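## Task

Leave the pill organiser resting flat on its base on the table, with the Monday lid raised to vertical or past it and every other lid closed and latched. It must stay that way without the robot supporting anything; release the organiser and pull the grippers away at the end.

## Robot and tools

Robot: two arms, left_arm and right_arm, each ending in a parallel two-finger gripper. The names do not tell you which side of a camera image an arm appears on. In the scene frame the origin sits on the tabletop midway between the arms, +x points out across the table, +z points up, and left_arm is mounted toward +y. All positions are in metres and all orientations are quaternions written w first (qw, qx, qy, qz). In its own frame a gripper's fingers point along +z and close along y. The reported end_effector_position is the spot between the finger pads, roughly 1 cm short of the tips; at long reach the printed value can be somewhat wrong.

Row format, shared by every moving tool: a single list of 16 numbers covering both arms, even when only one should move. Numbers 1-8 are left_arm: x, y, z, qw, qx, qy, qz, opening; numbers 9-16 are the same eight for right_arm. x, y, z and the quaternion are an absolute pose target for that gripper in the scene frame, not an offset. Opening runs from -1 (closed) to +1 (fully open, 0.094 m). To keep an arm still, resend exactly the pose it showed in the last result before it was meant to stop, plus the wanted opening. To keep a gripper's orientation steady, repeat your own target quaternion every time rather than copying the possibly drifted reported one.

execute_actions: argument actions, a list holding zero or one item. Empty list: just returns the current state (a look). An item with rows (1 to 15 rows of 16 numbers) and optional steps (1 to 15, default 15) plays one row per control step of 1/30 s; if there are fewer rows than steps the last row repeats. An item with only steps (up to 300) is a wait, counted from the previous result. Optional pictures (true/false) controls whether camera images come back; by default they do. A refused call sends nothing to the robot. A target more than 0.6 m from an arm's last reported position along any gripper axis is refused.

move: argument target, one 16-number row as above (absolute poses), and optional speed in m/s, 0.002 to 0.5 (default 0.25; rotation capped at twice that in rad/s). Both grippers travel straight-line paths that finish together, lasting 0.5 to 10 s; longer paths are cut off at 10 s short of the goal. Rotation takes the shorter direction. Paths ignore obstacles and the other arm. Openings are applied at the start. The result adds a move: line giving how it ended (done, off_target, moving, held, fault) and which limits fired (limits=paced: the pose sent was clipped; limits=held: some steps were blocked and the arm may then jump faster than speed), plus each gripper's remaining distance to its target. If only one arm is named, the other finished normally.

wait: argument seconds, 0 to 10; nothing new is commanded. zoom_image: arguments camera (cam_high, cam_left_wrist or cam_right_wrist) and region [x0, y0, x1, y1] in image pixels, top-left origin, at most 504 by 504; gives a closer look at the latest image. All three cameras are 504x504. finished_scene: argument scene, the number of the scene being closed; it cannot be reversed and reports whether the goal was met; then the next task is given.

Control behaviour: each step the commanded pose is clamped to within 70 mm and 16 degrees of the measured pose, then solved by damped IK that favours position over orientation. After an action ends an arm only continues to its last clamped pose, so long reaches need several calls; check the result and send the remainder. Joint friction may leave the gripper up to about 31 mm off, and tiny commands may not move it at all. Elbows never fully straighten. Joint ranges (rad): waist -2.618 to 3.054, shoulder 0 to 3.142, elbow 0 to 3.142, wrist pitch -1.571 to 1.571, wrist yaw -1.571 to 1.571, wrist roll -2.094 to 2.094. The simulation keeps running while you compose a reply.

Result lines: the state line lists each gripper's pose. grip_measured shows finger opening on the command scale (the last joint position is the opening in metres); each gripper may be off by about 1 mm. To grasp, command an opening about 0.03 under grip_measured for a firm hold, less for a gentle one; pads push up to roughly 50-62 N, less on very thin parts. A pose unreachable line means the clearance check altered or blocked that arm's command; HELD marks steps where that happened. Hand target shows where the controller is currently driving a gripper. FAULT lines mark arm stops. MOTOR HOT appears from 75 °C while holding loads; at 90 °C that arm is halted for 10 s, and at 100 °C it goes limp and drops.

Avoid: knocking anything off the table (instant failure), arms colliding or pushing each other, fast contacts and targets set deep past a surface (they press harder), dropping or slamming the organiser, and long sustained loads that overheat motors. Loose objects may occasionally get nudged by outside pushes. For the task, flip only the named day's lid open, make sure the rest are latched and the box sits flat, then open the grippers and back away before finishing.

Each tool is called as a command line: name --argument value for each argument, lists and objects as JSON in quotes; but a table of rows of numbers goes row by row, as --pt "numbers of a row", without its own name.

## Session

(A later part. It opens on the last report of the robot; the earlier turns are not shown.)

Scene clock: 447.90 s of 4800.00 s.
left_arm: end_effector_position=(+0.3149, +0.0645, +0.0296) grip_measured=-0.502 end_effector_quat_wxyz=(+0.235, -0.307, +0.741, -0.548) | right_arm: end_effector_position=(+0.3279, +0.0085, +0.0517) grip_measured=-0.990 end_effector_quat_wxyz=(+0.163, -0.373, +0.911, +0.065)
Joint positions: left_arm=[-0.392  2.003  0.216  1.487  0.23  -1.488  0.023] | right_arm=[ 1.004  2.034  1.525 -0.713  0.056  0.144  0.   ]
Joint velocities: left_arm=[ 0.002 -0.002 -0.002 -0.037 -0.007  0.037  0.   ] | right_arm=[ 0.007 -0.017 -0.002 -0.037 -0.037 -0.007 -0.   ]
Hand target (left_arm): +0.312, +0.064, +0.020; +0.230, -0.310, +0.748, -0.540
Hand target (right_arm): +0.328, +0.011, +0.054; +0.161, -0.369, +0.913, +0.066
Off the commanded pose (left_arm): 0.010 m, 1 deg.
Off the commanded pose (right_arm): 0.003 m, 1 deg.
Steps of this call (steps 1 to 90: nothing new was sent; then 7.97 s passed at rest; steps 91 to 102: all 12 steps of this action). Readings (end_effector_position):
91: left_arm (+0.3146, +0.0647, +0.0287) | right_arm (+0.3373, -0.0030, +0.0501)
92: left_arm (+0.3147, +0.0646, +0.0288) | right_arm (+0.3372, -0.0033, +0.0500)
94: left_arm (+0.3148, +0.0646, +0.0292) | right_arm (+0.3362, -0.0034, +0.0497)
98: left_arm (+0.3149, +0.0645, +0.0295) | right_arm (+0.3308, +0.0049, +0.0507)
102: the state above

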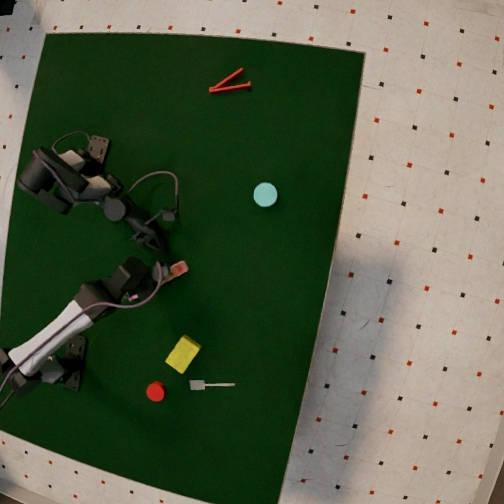

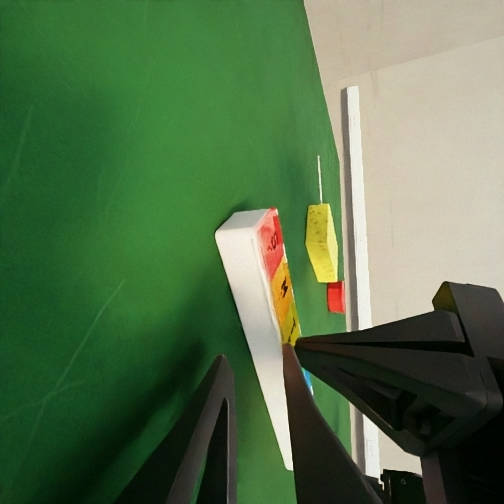

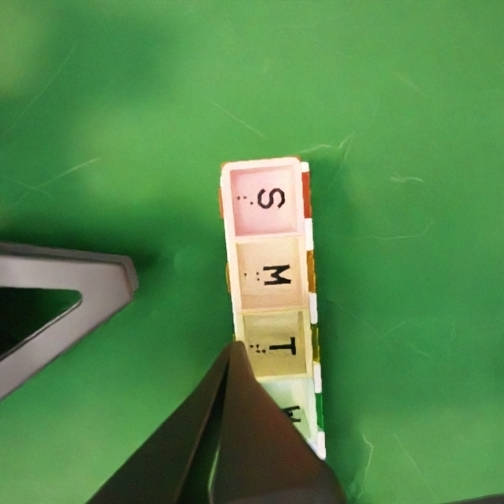

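execute_actions --actions '[{"rows":[[0.312,0.064,0.02,0.23,-0.31,0.747,-0.540,-0.5,0.328,0.008,0.058,0.161,-0.369,0.913,0.065,-1],[0.312,0.064,0.02,0.23,-0.31,0.747,-0.540,-0.5,0.329,0.006,0.058,0.161,-0.369,0.913,0.065,-1],[0.312,0.064,0.02,0.23,-0.31,0.747,-0.540,-0.5,0.329,0.004,0.058,0.161,-0.369,0.913,0.065,-1],[0.312,0.064,0.02,0.23,-0.31,0.747,-0.540,-0.5,0.330,0.002,0.058,0.161,-0.369,0.913,0.065,-1],[0.312,0.064,0.02,0.23,-0.31,0.747,-0.540,-0.5,0.331,0.000,0.058,0.161,-0.369,0.913,0.065,-1]],"steps":10}]'

Scene clock: 464.50 s of 4800.00 s.
left_arm: end_effector_position=(+0.3149, +0.0645, +0.0298) grip_measured=-0.502 end_effector_quat_wxyz=(+0.236, -0.307, +0.741, -0.549) | right_arm: end_effector_position=(+0.3308, +0.0040, +0.0511) grip_measured=-0.990 end_effector_quat_wxyz=(+0.160, -0.368, +0.914, +0.062)
Joint positions: left_arm=[-0.392  2.003  0.216  1.488  0.23  -1.488  0.023] | right_arm=[ 0.993  2.034  1.525 -0.721  0.056  0.145  0.   ]
Joint velocities: left_arm=[-0.007 -0.012 -0.017  0.066  0.007 -0.051 -0.001] | right_arm=[-0.037 -0.007 -0.012  0.037 -0.007 -0.007  0.   ]
Hand target (left_arm): +0.312, +0.064, +0.020; +0.230, -0.310, +0.748, -0.540
Hand target (right_arm): +0.331, -0.000, +0.058; +0.161, -0.369, +0.913, +0.065
Off the commanded pose (left_arm): 0.010 m, 1 deg.
Off the commanded pose (right_arm): 0.008 m, 0 deg.
Steps of this call (steps 1 to 90: nothing new was sent; then 13.27 s passed at rest; steps 91 to 100: all 10 steps of this action). Readings (end_effector_position):
91: left_arm (+0.3149, +0.0645, +0.0297) | right_arm (+0.3272, +0.0076, +0.0513)
92: left_arm (+0.3149, +0.0645, +0.0298) | right_arm (+0.3270, +0.0073, +0.0512)
94: left_arm (+0.3149, +0.0645, +0.0298) | right_arm (+0.3270, +0.0070, +0.0511)
98: left_arm (+0.3149, +0.0645, +0.0298) | right_arm (+0.3297, +0.0049, +0.0511)
100: the state above

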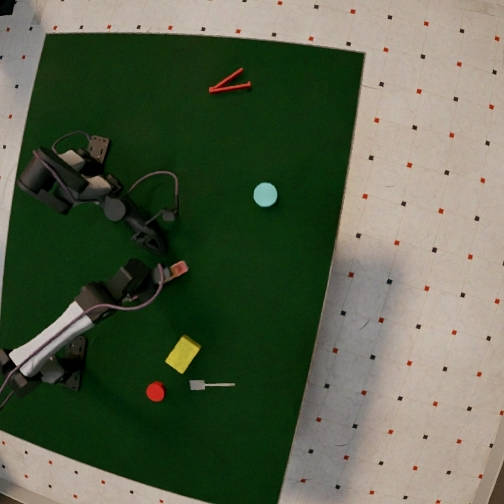

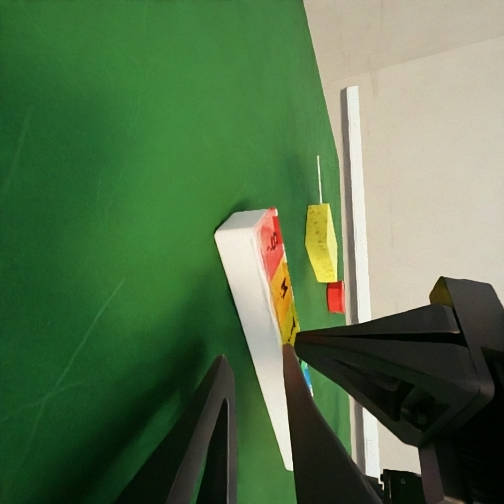

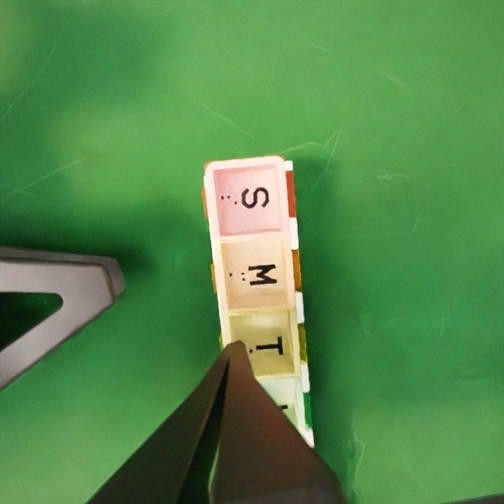

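execute_actions --actions '[{"rows":[[0.314,0.061,0.019,0.23,-0.31,0.747,-0.540,-0.5,0.329,0.003,0.050,0.161,-0.369,0.913,0.065,-1],[0.316,0.059,0.018,0.23,-0.31,0.747,-0.540,-0.5,0.329,0.003,0.046,0.161,-0.369,0.913,0.065,-1],[0.318,0.057,0.018,0.23,-0.31,0.747,-0.540,-0.5,0.329,0.003,0.042,0.161,-0.369,0.913,0.065,-1],[0.320,0.055,0.018,0.23,-0.31,0.747,-0.540,-0.5,0.329,0.003,0.038,0.161,-0.369,0.913,0.065,-1],[0.322,0.053,0.018,0.23,-0.31,0.747,-0.540,-0.5,0.329,0.003,0.034,0.161,-0.369,0.913,0.065,-1],[0.324,0.051,0.018,0.23,-0.31,0.747,-0.540,-0.5,0.329,0.003,0.030,0.161,-0.369,0.913,0.065,-1],[0.326,0.049,0.018,0.23,-0.31,0.747,-0.540,-0.5,0.329,0.003,0.028,0.161,-0.369,0.913,0.065,-1],[0.328,0.047,0.018,0.23,-0.31,0.747,-0.540,-0.5,0.329,0.003,0.028,0.161,-0.369,0.913,0.065,-1],[0.330,0.045,0.018,0.23,-0.31,0.747,-0.540,-0.5,0.329,0.003,0.028,0.161,-0.369,0.913,0.065,-1]],"steps":15}]'

Scene clock: 475.40 s of 4800.00 s.
left_arm: end_effector_position=(+0.3305, +0.0477, +0.0339) grip_measured=-0.502 end_effector_quat_wxyz=(+0.243, -0.300, +0.736, -0.556) | right_arm: end_effector_position=(+0.3355, +0.0096, +0.0489) grip_measured=-0.990 end_effector_quat_wxyz=(+0.180, -0.365, +0.910, +0.074)
Joint positions: left_arm=[-0.419  2.027  0.298  1.456  0.206 -1.489  0.023] | right_arm=[ 0.992  2.029  1.491 -0.646  0.056  0.145  0.   ]
Joint velocities: left_arm=[ 0.002 -0.022  0.002 -0.139 -0.037 -0.081 -0.001] | right_arm=[ 0.012 -0.002 -0.007  0.095 -0.022 -0.051 -0.001]
Hand target (left_arm): +0.329, +0.046, +0.019; +0.230, -0.310, +0.748, -0.540
Hand target (right_arm): +0.329, +0.003, +0.029; +0.161, -0.369, +0.913, +0.065
Off the commanded pose (left_arm): 0.016 m, 3 deg.
Off the commanded pose (right_arm): 0.023 m, 2 deg.
Steps of this call (steps 1 to 90: nothing new was sent; then 7.40 s passed at rest; steps 91 to 105: all 15 steps of this action). Readings (end_effector_position):
91: left_arm (+0.3149, +0.0643, +0.0299) | right_arm (+0.3310, +0.0038, +0.0511)
92: left_arm (+0.3147, +0.0642, +0.0293) | right_arm (+0.3310, +0.0037, +0.0506)
94: left_arm (+0.3151, +0.0621, +0.0271) | right_arm (+0.3308, +0.0035, +0.0486)
98: left_arm (+0.3235, +0.0534, +0.0314) | right_arm (+0.3325, +0.0058, +0.0484)
105: the state above

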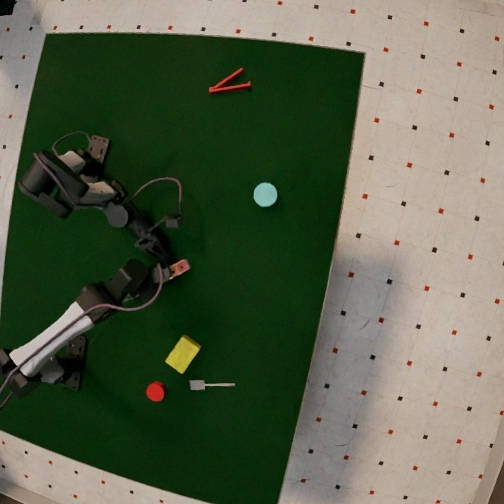

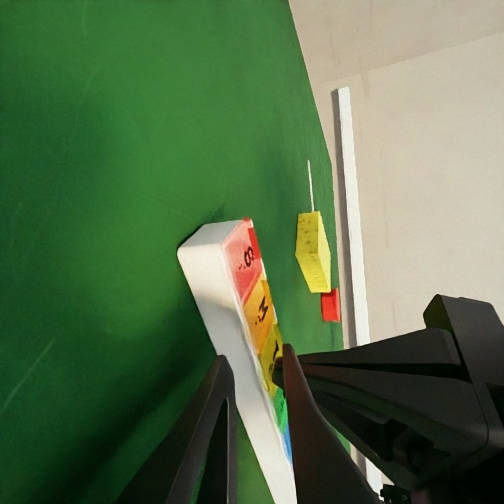

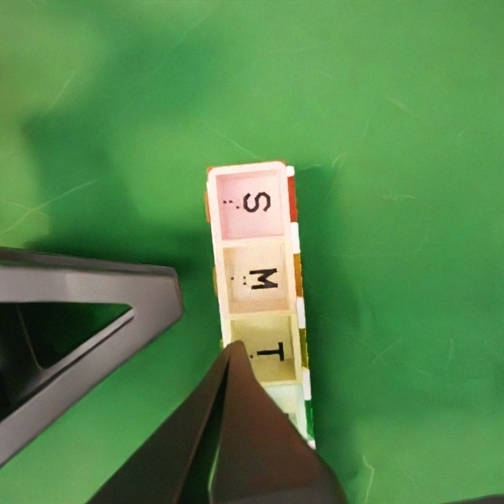

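execute_actions --actions '[{"rows":[[0.332,0.044,0.018,0.23,-0.31,0.747,-0.540,-0.5,0.329,0.003,0.028,0.161,-0.369,0.913,0.065,-1],[0.334,0.043,0.018,0.23,-0.31,0.747,-0.540,-0.5,0.329,0.003,0.028,0.161,-0.369,0.913,0.065,-1],[0.336,0.042,0.018,0.23,-0.31,0.747,-0.540,-0.5,0.329,0.003,0.028,0.161,-0.369,0.913,0.065,-1],[0.337,0.041,0.018,0.23,-0.31,0.747,-0.540,-0.5,0.329,0.003,0.028,0.161,-0.369,0.913,0.065,-1]],"steps":10}]'

zoom_image --camera "cam_right_wrist" --region '[120, 180, 320, 380]'

zoom_image --camera "cam_left_wrist" --region '[150, 250, 380, 480]'

Scene clock: 486.20 s of 4800.00 s.
left_arm: end_effector_position=(+0.3377, +0.0439, +0.0349) grip_measured=-0.502 end_effector_quat_wxyz=(+0.244, -0.300, +0.735, -0.556) | right_arm: end_effector_position=(+0.3362, +0.0106, +0.0491) grip_measured=-0.990 end_effector_quat_wxyz=(+0.182, -0.365, +0.910, +0.075)
Joint positions: left_arm=[-0.419  2.027  0.33   1.426  0.203 -1.489  0.023] | right_arm=[ 0.992  2.029  1.489 -0.639  0.056  0.145  0.   ]
Joint velocities: left_arm=[ 0.012  0.022  0.002 -0.022  0.037 -0.037  0.   ] | right_arm=[ 0.012 -0.017  0.002 -0.11  -0.022 -0.022  0.   ]
Hand target (left_arm): +0.336, +0.042, +0.019; +0.230, -0.310, +0.747, -0.540
Hand target (right_arm): +0.329, +0.003, +0.028; +0.161, -0.369, +0.913, +0.065
Off the commanded pose (left_arm): 0.017 m, 3 deg.
Off the commanded pose (right_arm): 0.024 m, 3 deg.
Steps of this call (steps 1 to 90: nothing new was sent; then 7.47 s passed at rest; steps 91 to 100: all 10 steps of this action). Readings (end_effector_position):
91: left_arm (+0.3303, +0.0485, +0.0316) | right_arm (+0.3362, +0.0106, +0.0491)
92: left_arm (+0.3308, +0.0482, +0.0315) | right_arm (+0.3362, +0.0106, +0.0491)
94: left_arm (+0.3336, +0.0464, +0.0325) | right_arm (+0.3362, +0.0106, +0.0491)
98: left_arm (+0.3377, +0.0438, +0.0355) | right_arm (+0.3362, +0.0106, +0.0491)
100: the state above

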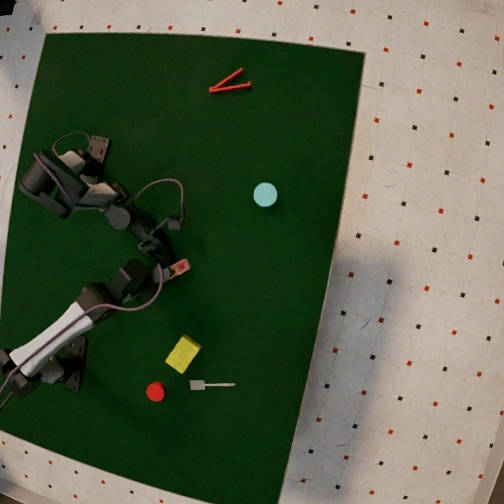

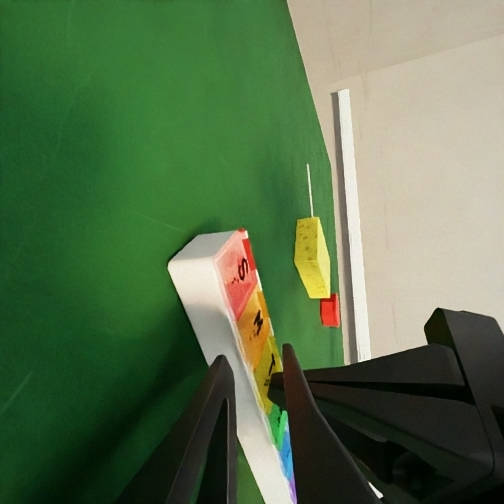

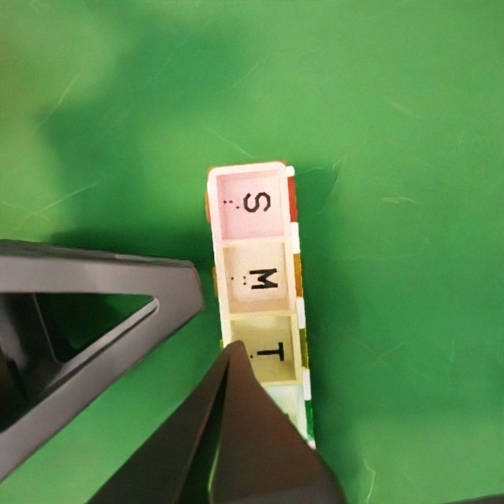

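Region (120, 180, 320, 380) of cam_right_wrist's 504x504 image, scaled by 2.520, with more detail than that image has.

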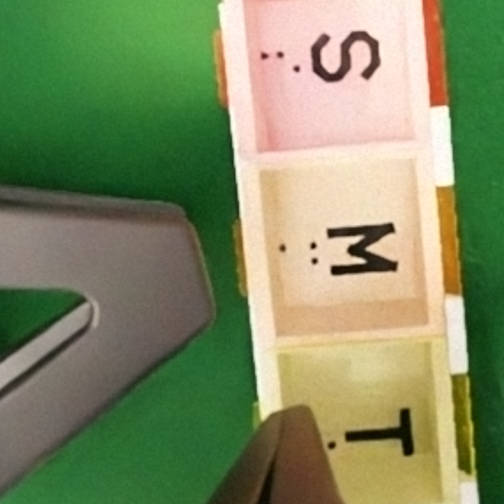

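Region (150, 250, 380, 480) of cam_left_wrist's 504x504 image, scaled by 2.191, with more detail than that image has.

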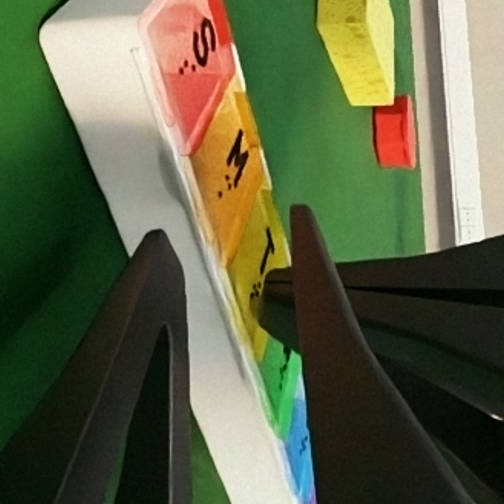

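execute_actions --actions '[{"rows":[[0.338,0.040,0.018,0.23,-0.31,0.747,-0.540,-0.5,0.329,0.003,0.028,0.161,-0.369,0.913,0.065,-1],[0.339,0.039,0.018,0.23,-0.31,0.747,-0.540,-0.5,0.329,0.003,0.028,0.161,-0.369,0.913,0.065,-1],[0.340,0.038,0.018,0.23,-0.31,0.747,-0.540,-0.5,0.329,0.003,0.028,0.161,-0.369,0.913,0.065,-1],[0.341,0.037,0.018,0.23,-0.31,0.747,-0.540,-0.5,0.329,0.003,0.028,0.161,-0.369,0.913,0.065,-1],[0.342,0.036,0.018,0.23,-0.31,0.747,-0.540,-0.5,0.329,0.003,0.028,0.161,-0.369,0.913,0.065,-1]],"steps":10}]'

zoom_image --camera "cam_right_wrist" --region '[120, 180, 320, 380]'

Scene clock: 500.77 s of 4800.00 s.
left_arm: end_effector_position=(+0.3429, +0.0392, +0.0367) grip_measured=-0.502 end_effector_quat_wxyz=(+0.244, -0.300, +0.735, -0.557) | right_arm: end_effector_position=(+0.3362, +0.0106, +0.0491) grip_measured=-0.990 end_effector_quat_wxyz=(+0.182, -0.365, +0.910, +0.075)
Joint positions: left_arm=[-0.423  2.027  0.357  1.403  0.199 -1.491  0.023] | right_arm=[ 0.992  2.029  1.489 -0.639  0.056  0.145  0.   ]
Joint velocities: left_arm=[-0.002 -0.012 -0.002 -0.007 -0.051 -0.007  0.001] | right_arm=[ 0.017  0.007 -0.012 -0.007 -0.051  0.11   0.001]
Hand target (left_arm): +0.341, +0.037, +0.019; +0.230, -0.310, +0.748, -0.540
Hand target (right_arm): +0.329, +0.003, +0.028; +0.161, -0.369, +0.913, +0.065
Off the commanded pose (left_arm): 0.019 m, 3 deg.
Off the commanded pose (right_arm): 0.024 m, 3 deg.
Steps of this call (steps 1 to 90: nothing new was sent; then 11.23 s passed at rest; steps 91 to 100: all 10 steps of this action). Readings (end_effector_position):
91: left_arm (+0.3373, +0.0441, +0.0334) | right_arm (+0.3362, +0.0106, +0.0491)
92: left_arm (+0.3375, +0.0439, +0.0334) | right_arm (+0.3362, +0.0106, +0.0491)
94: left_arm (+0.3395, +0.0430, +0.0340) | right_arm (+0.3362, +0.0106, +0.0491)
98: left_arm (+0.3429, +0.0394, +0.0369) | right_arm (+0.3362, +0.0106, +0.0491)
100: the state above

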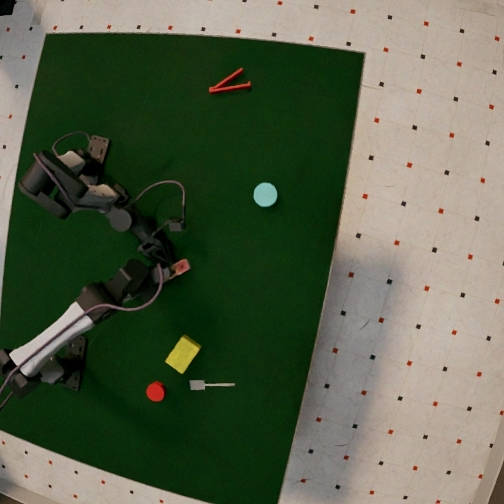

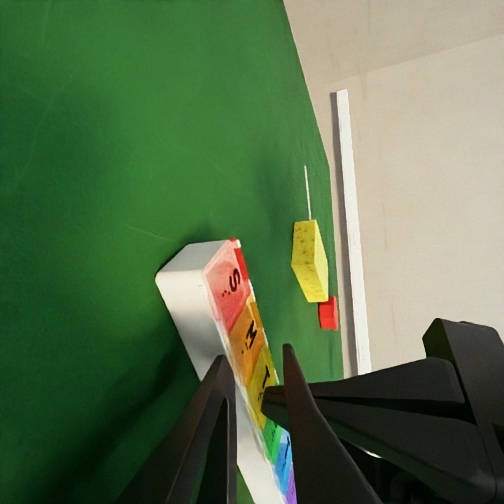

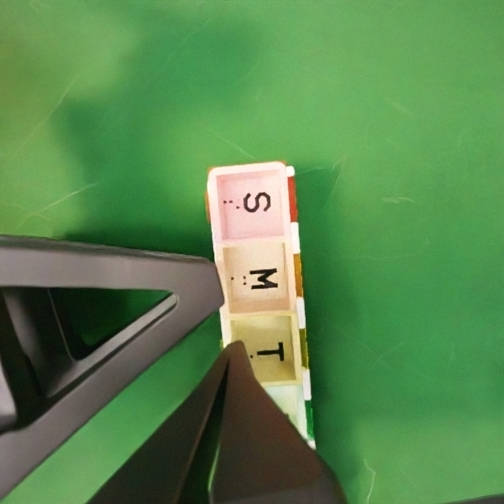

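Region (120, 180, 320, 380) of cam_right_wrist's 504x504 image, scaled by 2.520, with more detail than that image has.

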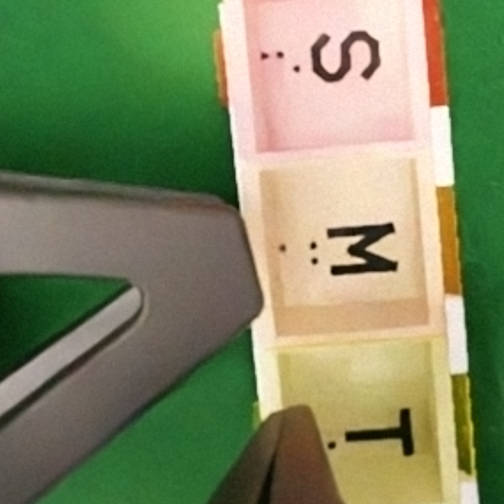

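zoom_image --camera "cam_left_wrist" --region '[170, 290, 330, 450]'

Region (170, 290, 330, 450) of cam_left_wrist's 504x504 image, scaled by 3.150, with more detail than that image has.

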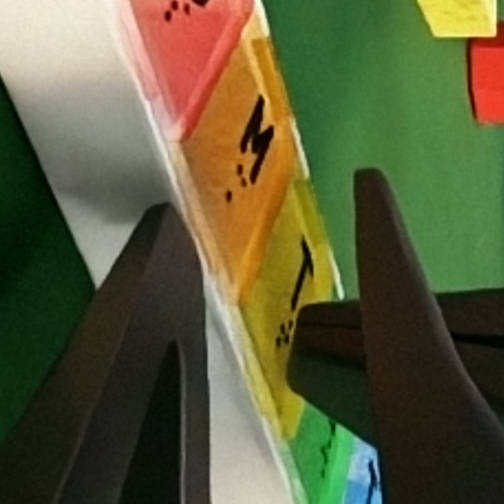

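execute_actions --actions '[{"rows":[[0.343,0.035,0.018,0.23,-0.31,0.747,-0.540,-0.6,0.329,0.003,0.026,0.161,-0.369,0.913,0.065,-1],[0.343,0.035,0.018,0.23,-0.31,0.747,-0.540,-0.6,0.329,0.003,0.026,0.161,-0.369,0.913,0.065,-1],[0.343,0.035,0.018,0.23,-0.31,0.747,-0.540,-0.6,0.329,0.003,0.026,0.161,-0.369,0.913,0.065,-1],[0.343,0.035,0.019,0.23,-0.31,0.747,-0.540,-0.7,0.329,0.003,0.024,0.161,-0.369,0.913,0.065,-1],[0.343,0.035,0.019,0.23,-0.31,0.747,-0.540,-0.7,0.329,0.003,0.024,0.161,-0.369,0.913,0.065,-1],[0.343,0.035,0.019,0.23,-0.31,0.747,-0.540,-0.7,0.329,0.003,0.024,0.161,-0.369,0.913,0.065,-1],[0.343,0.035,0.020,0.23,-0.31,0.747,-0.540,-0.8,0.329,0.003,0.024,0.161,-0.369,0.913,0.065,-1],[0.343,0.035,0.021,0.23,-0.31,0.747,-0.540,-0.8,0.329,0.003,0.024,0.161,-0.369,0.913,0.065,-1],[0.343,0.035,0.022,0.23,-0.31,0.747,-0.540,-0.8,0.329,0.003,0.024,0.161,-0.369,0.913,0.065,-1]],"steps":13}]'

zoom_image --camera "cam_left_wrist" --region '[170, 290, 330, 450]'

zoom_image --camera "cam_right_wrist" --region '[120, 180, 320, 380]'

Scene clock: 516.80 s of 4800.00 s.
left_arm: end_effector_position=(+0.3414, +0.0408, +0.0284) grip_measured=-0.798 end_effector_quat_wxyz=(+0.238, -0.307, +0.742, -0.546) | right_arm: end_effector_position=(+0.3378, +0.0126, +0.0490) grip_measured=-0.990 end_effector_quat_wxyz=(+0.188, -0.364, +0.909, +0.079)
Joint positions: left_arm=[-0.423  2.031  0.357  1.374  0.196 -1.492  0.01 ] | right_arm=[ 0.992  2.029  1.484 -0.619  0.056  0.145  0.   ]
Joint velocities: left_arm=[-0.012 -0.017  0.002 -0.007 -0.007  0.081  0.   ] | right_arm=[ 0.002 -0.012 -0.017  0.022 -0.007 -0.007  0.001]
Hand target (left_arm): +0.343, +0.035, +0.022; +0.230, -0.310, +0.747, -0.541
Hand target (right_arm): +0.329, +0.003, +0.024; +0.161, -0.369, +0.913, +0.065
Off the commanded pose (left_arm): 0.009 m, 1 deg.
Off the commanded pose (right_arm): 0.028 m, 4 deg.
Steps of this call (steps 1 to 90: nothing new was sent; then 12.60 s passed at rest; steps 91 to 103: all 13 steps of this action). Readings (end_effector_position):
91: left_arm (+0.3427, +0.0395, +0.0351) | right_arm (+0.3363, +0.0106, +0.0491)
92: left_arm (+0.3426, +0.0396, +0.0350) | right_arm (+0.3363, +0.0106, +0.0491)
94: left_arm (+0.3426, +0.0398, +0.0343) | right_arm (+0.3362, +0.0106, +0.0487)
98: left_arm (+0.3419, +0.0405, +0.0306) | right_arm (+0.3372, +0.0120, +0.0489)
103: the state above

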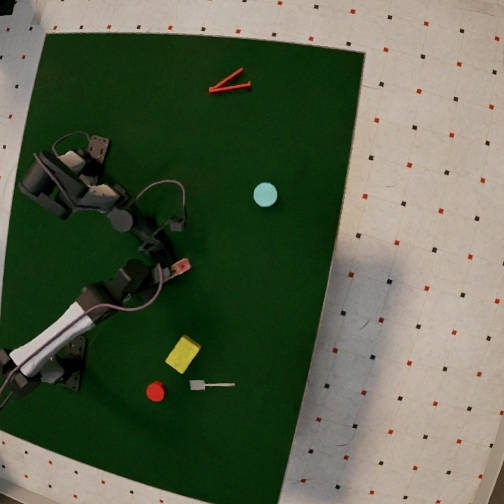

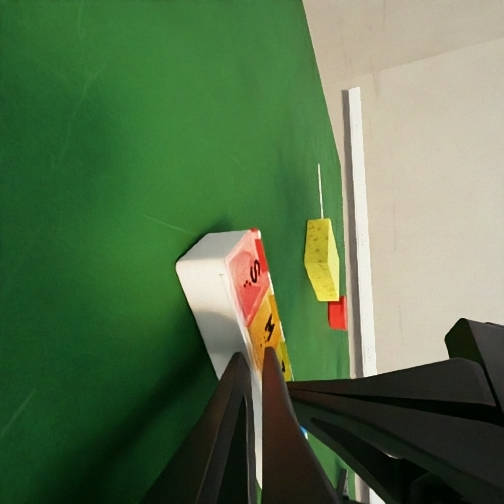

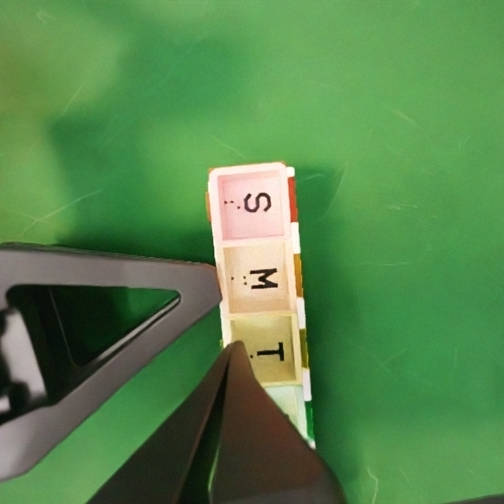

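Region (170, 290, 330, 450) of cam_left_wrist's 504x504 image, scaled by 3.150, with more detail than that image has.

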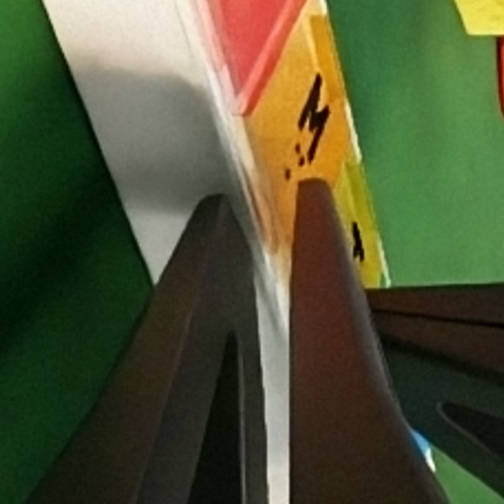

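Region (120, 180, 320, 380) of cam_right_wrist's 504x504 image, scaled by 2.520, with more detail than that image has.

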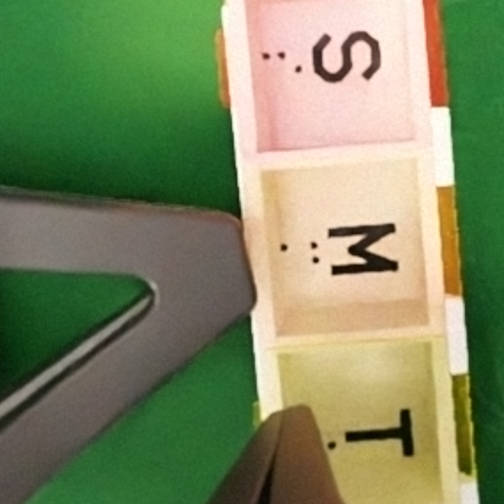

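execute_actions --actions '[{"rows":[[0.343,0.036,0.024,0.23,-0.31,0.747,-0.540,-0.8,0.329,0.003,0.024,0.161,-0.369,0.913,0.065,-1],[0.343,0.036,0.026,0.23,-0.31,0.747,-0.540,-0.8,0.329,0.003,0.024,0.161,-0.369,0.913,0.065,-1],[0.343,0.036,0.028,0.23,-0.31,0.747,-0.540,-0.8,0.329,0.003,0.024,0.161,-0.369,0.913,0.065,-1],[0.343,0.036,0.030,0.23,-0.31,0.747,-0.540,-0.8,0.329,0.003,0.024,0.161,-0.369,0.913,0.065,-1],[0.343,0.036,0.032,0.23,-0.31,0.747,-0.540,-0.8,0.329,0.003,0.024,0.161,-0.369,0.913,0.065,-1],[0.343,0.036,0.034,0.23,-0.31,0.747,-0.540,-0.8,0.329,0.003,0.024,0.161,-0.369,0.913,0.065,-1],[0.343,0.036,0.036,0.23,-0.31,0.747,-0.540,-0.8,0.329,0.003,0.024,0.161,-0.369,0.913,0.065,-1],[0.343,0.036,0.038,0.23,-0.31,0.747,-0.540,-0.8,0.329,0.003,0.024,0.161,-0.369,0.913,0.065,-1],[0.343,0.036,0.040,0.23,-0.31,0.747,-0.540,-0.8,0.329,0.003,0.024,0.161,-0.369,0.913,0.065,-1],[0.343,0.036,0.042,0.23,-0.31,0.747,-0.540,-0.8,0.329,0.003,0.024,0.161,-0.369,0.913,0.065,-1]],"steps":14}]'

zoom_image --camera "cam_left_wrist" --region '[170, 290, 330, 450]'

Scene clock: 535.37 s of 4800.00 s.
left_arm: end_effector_position=(+0.3417, +0.0406, +0.0419) grip_measured=-0.798 end_effector_quat_wxyz=(+0.237, -0.308, +0.743, -0.546) | right_arm: end_effector_position=(+0.3380, +0.0130, +0.0491) grip_measured=-0.990 end_effector_quat_wxyz=(+0.188, -0.364, +0.909, +0.079)
Joint positions: left_arm=[-0.423  1.939  0.357  1.28   0.196 -1.493  0.01 ] | right_arm=[ 0.992  2.029  1.483 -0.617  0.056  0.145  0.   ]
Joint velocities: left_arm=[-0.017 -0.056  0.007 -0.095  0.007 -0.051 -0.   ] | right_arm=[-0.007 -0.002 -0.002 -0.022  0.037  0.037 -0.   ]
Hand target (left_arm): +0.343, +0.036, +0.042; +0.231, -0.310, +0.747, -0.541
Hand target (right_arm): +0.329, +0.003, +0.024; +0.161, -0.369, +0.913, +0.065
Off the commanded pose (left_arm): 0.005 m, 1 deg.
Off the commanded pose (right_arm): 0.028 m, 4 deg.
Steps of this call (steps 1 to 90: nothing new was sent; then 15.10 s passed at rest; steps 91 to 104: all 14 steps of this action). Readings (end_effector_position):
91: left_arm (+0.3412, +0.0409, +0.0277) | right_arm (+0.3380, +0.0130, +0.0491)
92: left_arm (+0.3411, +0.0410, +0.0275) | right_arm (+0.3380, +0.0130, +0.0491)
94: left_arm (+0.3411, +0.0410, +0.0276) | right_arm (+0.3380, +0.0130, +0.0491)
98: left_arm (+0.3409, +0.0411, +0.0311) | right_arm (+0.3380, +0.0130, +0.0491)
104: the state above

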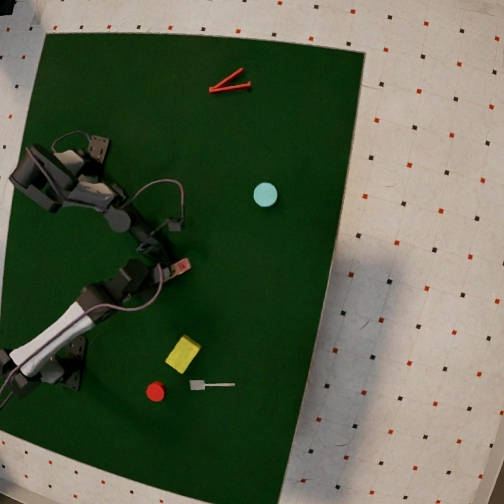

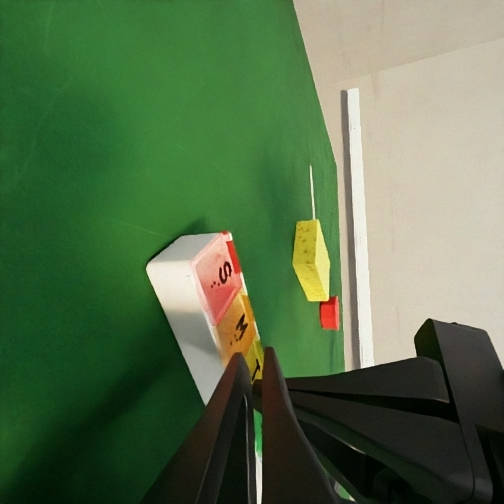

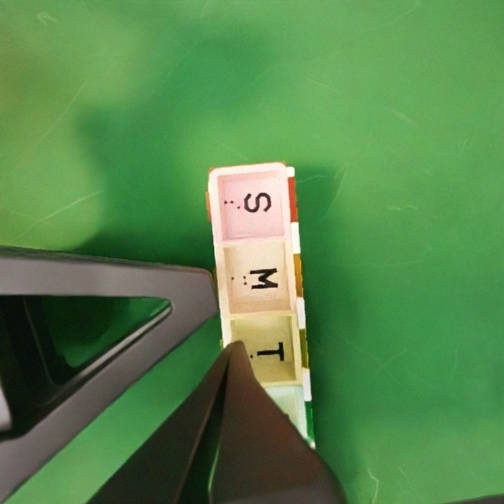

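Region (170, 290, 330, 450) of cam_left_wrist's 504x504 image, scaled by 3.150, with more detail than that image has.

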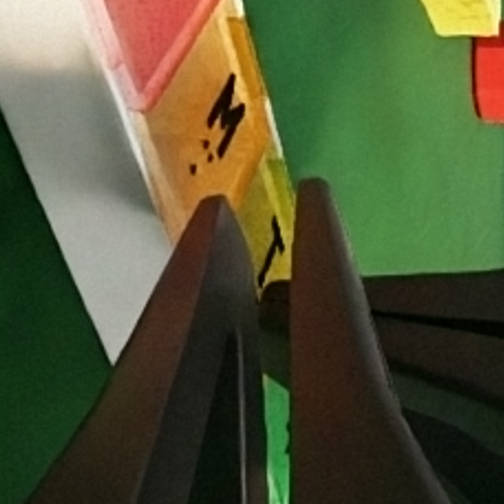

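execute_actions --actions '[{"rows":[[0.340,0.040,0.042,0.23,-0.31,0.747,-0.540,-0.7,0.329,0.003,0.024,0.161,-0.369,0.913,0.065,-1],[0.336,0.045,0.042,0.23,-0.31,0.747,-0.540,-0.7,0.329,0.003,0.024,0.161,-0.369,0.913,0.065,-1],[0.332,0.049,0.040,0.23,-0.31,0.747,-0.540,-0.7,0.329,0.003,0.024,0.161,-0.369,0.913,0.065,-1],[0.330,0.052,0.038,0.23,-0.31,0.747,-0.540,-0.7,0.329,0.003,0.024,0.161,-0.369,0.913,0.065,-1],[0.330,0.052,0.036,0.23,-0.31,0.747,-0.540,-0.7,0.329,0.003,0.024,0.161,-0.369,0.913,0.065,-1],[0.330,0.052,0.032,0.23,-0.31,0.747,-0.540,-0.7,0.329,0.003,0.024,0.161,-0.369,0.913,0.065,-1],[0.330,0.052,0.028,0.23,-0.31,0.747,-0.540,-0.7,0.329,0.003,0.024,0.161,-0.369,0.913,0.065,-1],[0.330,0.052,0.024,0.23,-0.31,0.747,-0.540,-0.7,0.329,0.003,0.024,0.161,-0.369,0.913,0.065,-1],[0.330,0.052,0.020,0.23,-0.31,0.747,-0.540,-0.7,0.329,0.003,0.024,0.161,-0.369,0.913,0.065,-1],[0.330,0.052,0.017,0.23,-0.31,0.747,-0.540,-0.7,0.329,0.003,0.024,0.161,-0.369,0.913,0.065,-1]],"steps":15}]'

Scene clock: 559.93 s of 4800.00 s.
left_arm: end_effector_position=(+0.3336, +0.0465, +0.0275) grip_measured=-0.702 end_effector_quat_wxyz=(+0.234, -0.307, +0.743, -0.547) | right_arm: end_effector_position=(+0.3380, +0.0130, +0.0491) grip_measured=-0.990 end_effector_quat_wxyz=(+0.188, -0.364, +0.909, +0.079)
Joint positions: left_arm=[-0.416  2.024  0.32   1.401  0.209 -1.495  0.014] | right_arm=[ 0.992  2.029  1.483 -0.617  0.056  0.145  0.   ]
Joint velocities: left_arm=[-0.017  0.076  0.007  0.212  0.007 -0.051 -0.001] | right_arm=[ 0.002 -0.002  0.002 -0.066  0.022 -0.037 -0.   ]
Hand target (left_arm): +0.330, +0.052, +0.018; +0.230, -0.311, +0.748, -0.540
Hand target (right_arm): +0.329, +0.003, +0.024; +0.161, -0.369, +0.913, +0.065
Off the commanded pose (left_arm): 0.012 m, 1 deg.
Off the commanded pose (right_arm): 0.028 m, 4 deg.
Steps of this call (steps 1 to 90: nothing new was sent; then 21.07 s passed at rest; steps 91 to 105: all 15 steps of this action). Readings (end_effector_position):
91: left_arm (+0.3400, +0.0417, +0.0357) | right_arm (+0.3380, +0.0130, +0.0491)
92: left_arm (+0.3400, +0.0416, +0.0363) | right_arm (+0.3380, +0.0130, +0.0491)
94: left_arm (+0.3378, +0.0426, +0.0377) | right_arm (+0.3380, +0.0130, +0.0491)
98: left_arm (+0.3332, +0.0467, +0.0360) | right_arm (+0.3380, +0.0130, +0.0491)
105: the state above

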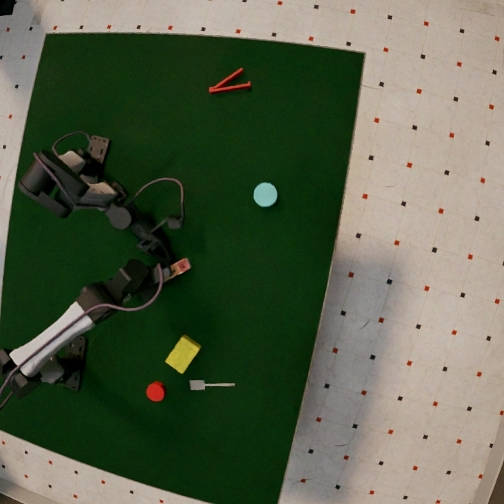

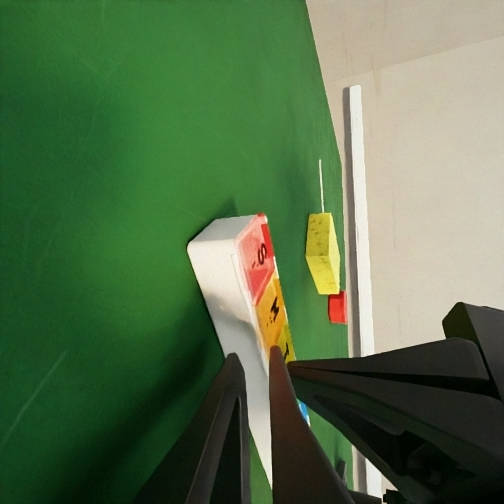

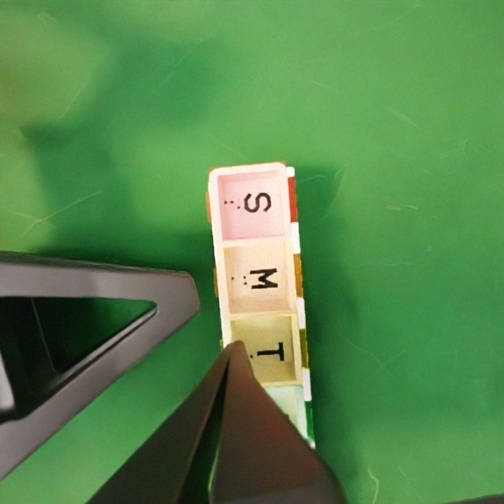

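execute_actions --actions '[{"rows":[[0.333,0.048,0.019,0.23,-0.31,0.747,-0.540,-0.6,0.329,0.003,0.024,0.161,-0.369,0.913,0.065,-1],[0.335,0.046,0.019,0.23,-0.31,0.747,-0.540,-0.6,0.329,0.003,0.024,0.161,-0.369,0.913,0.065,-1],[0.337,0.045,0.019,0.23,-0.31,0.747,-0.540,-0.6,0.329,0.003,0.024,0.161,-0.369,0.913,0.065,-1],[0.339,0.043,0.019,0.23,-0.31,0.747,-0.540,-0.6,0.329,0.003,0.024,0.161,-0.369,0.913,0.065,-1],[0.341,0.041,0.019,0.23,-0.31,0.747,-0.540,-0.6,0.329,0.003,0.024,0.161,-0.369,0.913,0.065,-1],[0.343,0.039,0.019,0.23,-0.31,0.747,-0.540,-0.6,0.329,0.003,0.024,0.161,-0.369,0.913,0.065,-1],[0.344,0.038,0.019,0.23,-0.31,0.747,-0.540,-0.6,0.329,0.003,0.024,0.161,-0.369,0.913,0.065,-1]],"steps":12}]'

zoom_image --camera "cam_left_wrist" --region '[170, 290, 330, 450]'

Scene clock: 570.43 s of 4800.00 s.
left_arm: end_effector_position=(+0.3436, +0.0404, +0.0341) grip_measured=-0.602 end_effector_quat_wxyz=(+0.240, -0.303, +0.736, -0.556) | right_arm: end_effector_position=(+0.3383, +0.0131, +0.0492) grip_measured=-0.990 end_effector_quat_wxyz=(+0.189, -0.364, +0.908, +0.079)
Joint positions: left_arm=[-0.416  2.03   0.359  1.394  0.208 -1.495  0.019] | right_arm=[ 0.992  2.029  1.483 -0.616  0.056  0.145  0.   ]
Joint velocities: left_arm=[ 0.012  0.002 -0.002 -0.066 -0.051  0.037  0.   ] | right_arm=[ 0.002  0.002 -0.007  0.022  0.037 -0.007 -0.   ]
Hand target (left_arm): +0.343, +0.039, +0.019; +0.230, -0.310, +0.748, -0.540
Hand target (right_arm): +0.329, +0.003, +0.024; +0.161, -0.369, +0.913, +0.065
Off the commanded pose (left_arm): 0.015 m, 3 deg.
Off the commanded pose (right_arm): 0.029 m, 4 deg.
Steps of this call (steps 1 to 90: nothing new was sent; then 7.10 s passed at rest; steps 91 to 102: all 12 steps of this action). Readings (end_effector_position):
91: left_arm (+0.3344, +0.0459, +0.0304) | right_arm (+0.3380, +0.0130, +0.0491)
92: left_arm (+0.3344, +0.0459, +0.0304) | right_arm (+0.3380, +0.0130, +0.0491)
94: left_arm (+0.3347, +0.0458, +0.0302) | right_arm (+0.3380, +0.0130, +0.0491)
98: left_arm (+0.3418, +0.0413, +0.0339) | right_arm (+0.3380, +0.0130, +0.0491)
102: the state above

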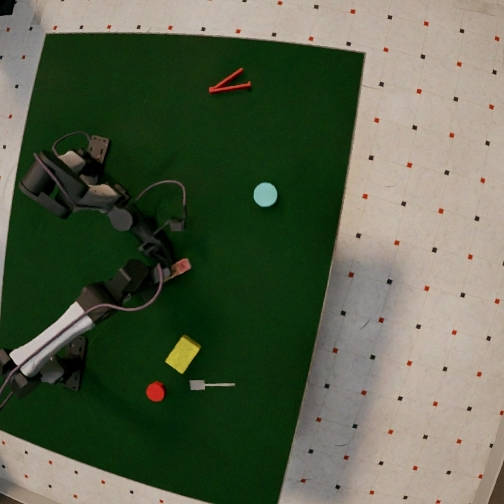

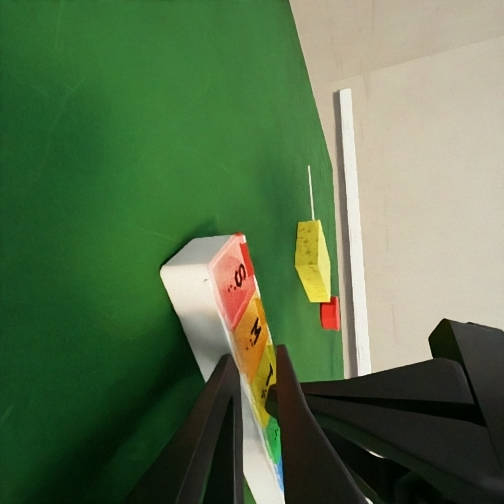

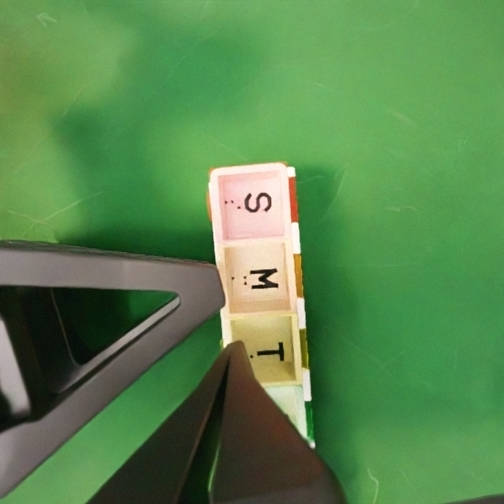

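Region (170, 290, 330, 450) of cam_left_wrist's 504x504 image, scaled by 3.150, with more detail than that image has.

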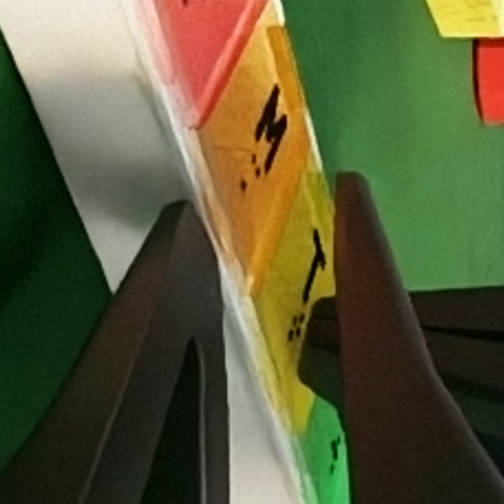

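Advance ~5 mm more.

execute_actions --actions '[{"rows":[[0.345,0.037,0.018,0.23,-0.31,0.747,-0.540,-0.6,0.329,0.003,0.024,0.161,-0.369,0.913,0.065,-1],[0.346,0.036,0.018,0.23,-0.31,0.747,-0.540,-0.6,0.329,0.003,0.024,0.161,-0.369,0.913,0.065,-1],[0.347,0.035,0.018,0.23,-0.31,0.747,-0.540,-0.6,0.329,0.003,0.024,0.161,-0.369,0.913,0.065,-1],[0.348,0.034,0.018,0.23,-0.31,0.747,-0.540,-0.6,0.329,0.003,0.024,0.161,-0.369,0.913,0.065,-1],[0.348,0.033,0.018,0.23,-0.31,0.747,-0.540,-0.6,0.329,0.003,0.024,0.161,-0.369,0.913,0.065,-1]],"steps":10}]'

zoom_image --camera "cam_left_wrist" --region '[170, 290, 330, 450]'

Scene clock: 578.30 s of 4800.00 s.
left_arm: end_effector_position=(+0.3479, +0.0387, +0.0313) grip_measured=-0.602 end_effector_quat_wxyz=(+0.240, -0.306, +0.737, -0.552) | right_arm: end_effector_position=(+0.3402, +0.0129, +0.0497) grip_measured=-0.990 end_effector_quat_wxyz=(+0.193, -0.363, +0.908, +0.076)
Joint positions: left_arm=[-0.416  2.042  0.38   1.379  0.203 -1.495  0.019] | right_arm=[ 0.992  2.029  1.483 -0.611  0.066  0.145  0.   ]
Joint velocities: left_arm=[-0.002 -0.017 -0.002 -0.022 -0.051 -0.037 -0.   ] | right_arm=[ 0.007  0.007 -0.002 -0.037  0.081  0.051  0.   ]
Hand target (left_arm): +0.347, +0.034, +0.018; +0.230, -0.310, +0.748, -0.540
Hand target (right_arm): +0.329, +0.003, +0.024; +0.161, -0.369, +0.913, +0.065
Off the commanded pose (left_arm): 0.014 m, 2 deg.
Off the commanded pose (right_arm): 0.030 m, 4 deg.
Steps of this call (steps 1 to 90: nothing new was sent; then 4.53 s passed at rest; steps 91 to 100: all 10 steps of this action). Readings (end_effector_position):
91: left_arm (+0.3432, +0.0406, +0.0327) | right_arm (+0.3383, +0.0131, +0.0492)
92: left_arm (+0.3435, +0.0405, +0.0329) | right_arm (+0.3383, +0.0131, +0.0492)
94: left_arm (+0.3455, +0.0394, +0.0324) | right_arm (+0.3386, +0.0131, +0.0493)
98: left_arm (+0.3478, +0.0388, +0.0314) | right_arm (+0.3401, +0.0130, +0.0497)
100: the state above

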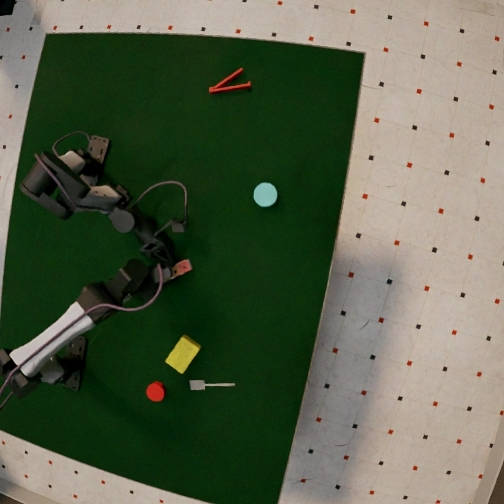

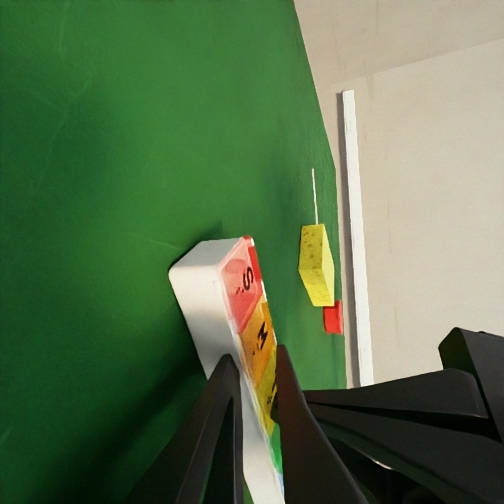

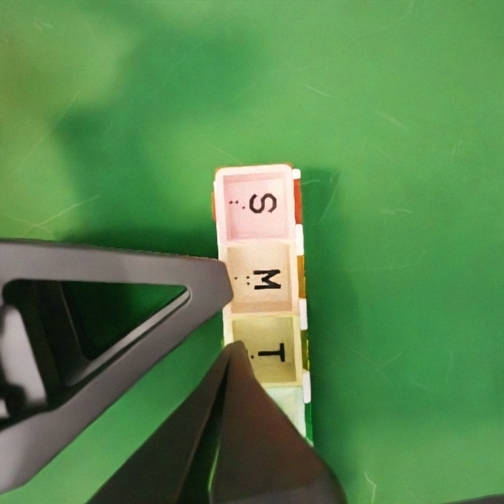

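Region (170, 290, 330, 450) of cam_left_wrist's 504x504 image, scaled by 3.150, with more detail than that image has.

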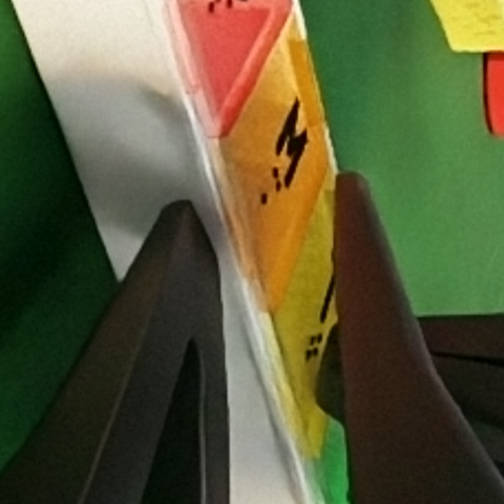

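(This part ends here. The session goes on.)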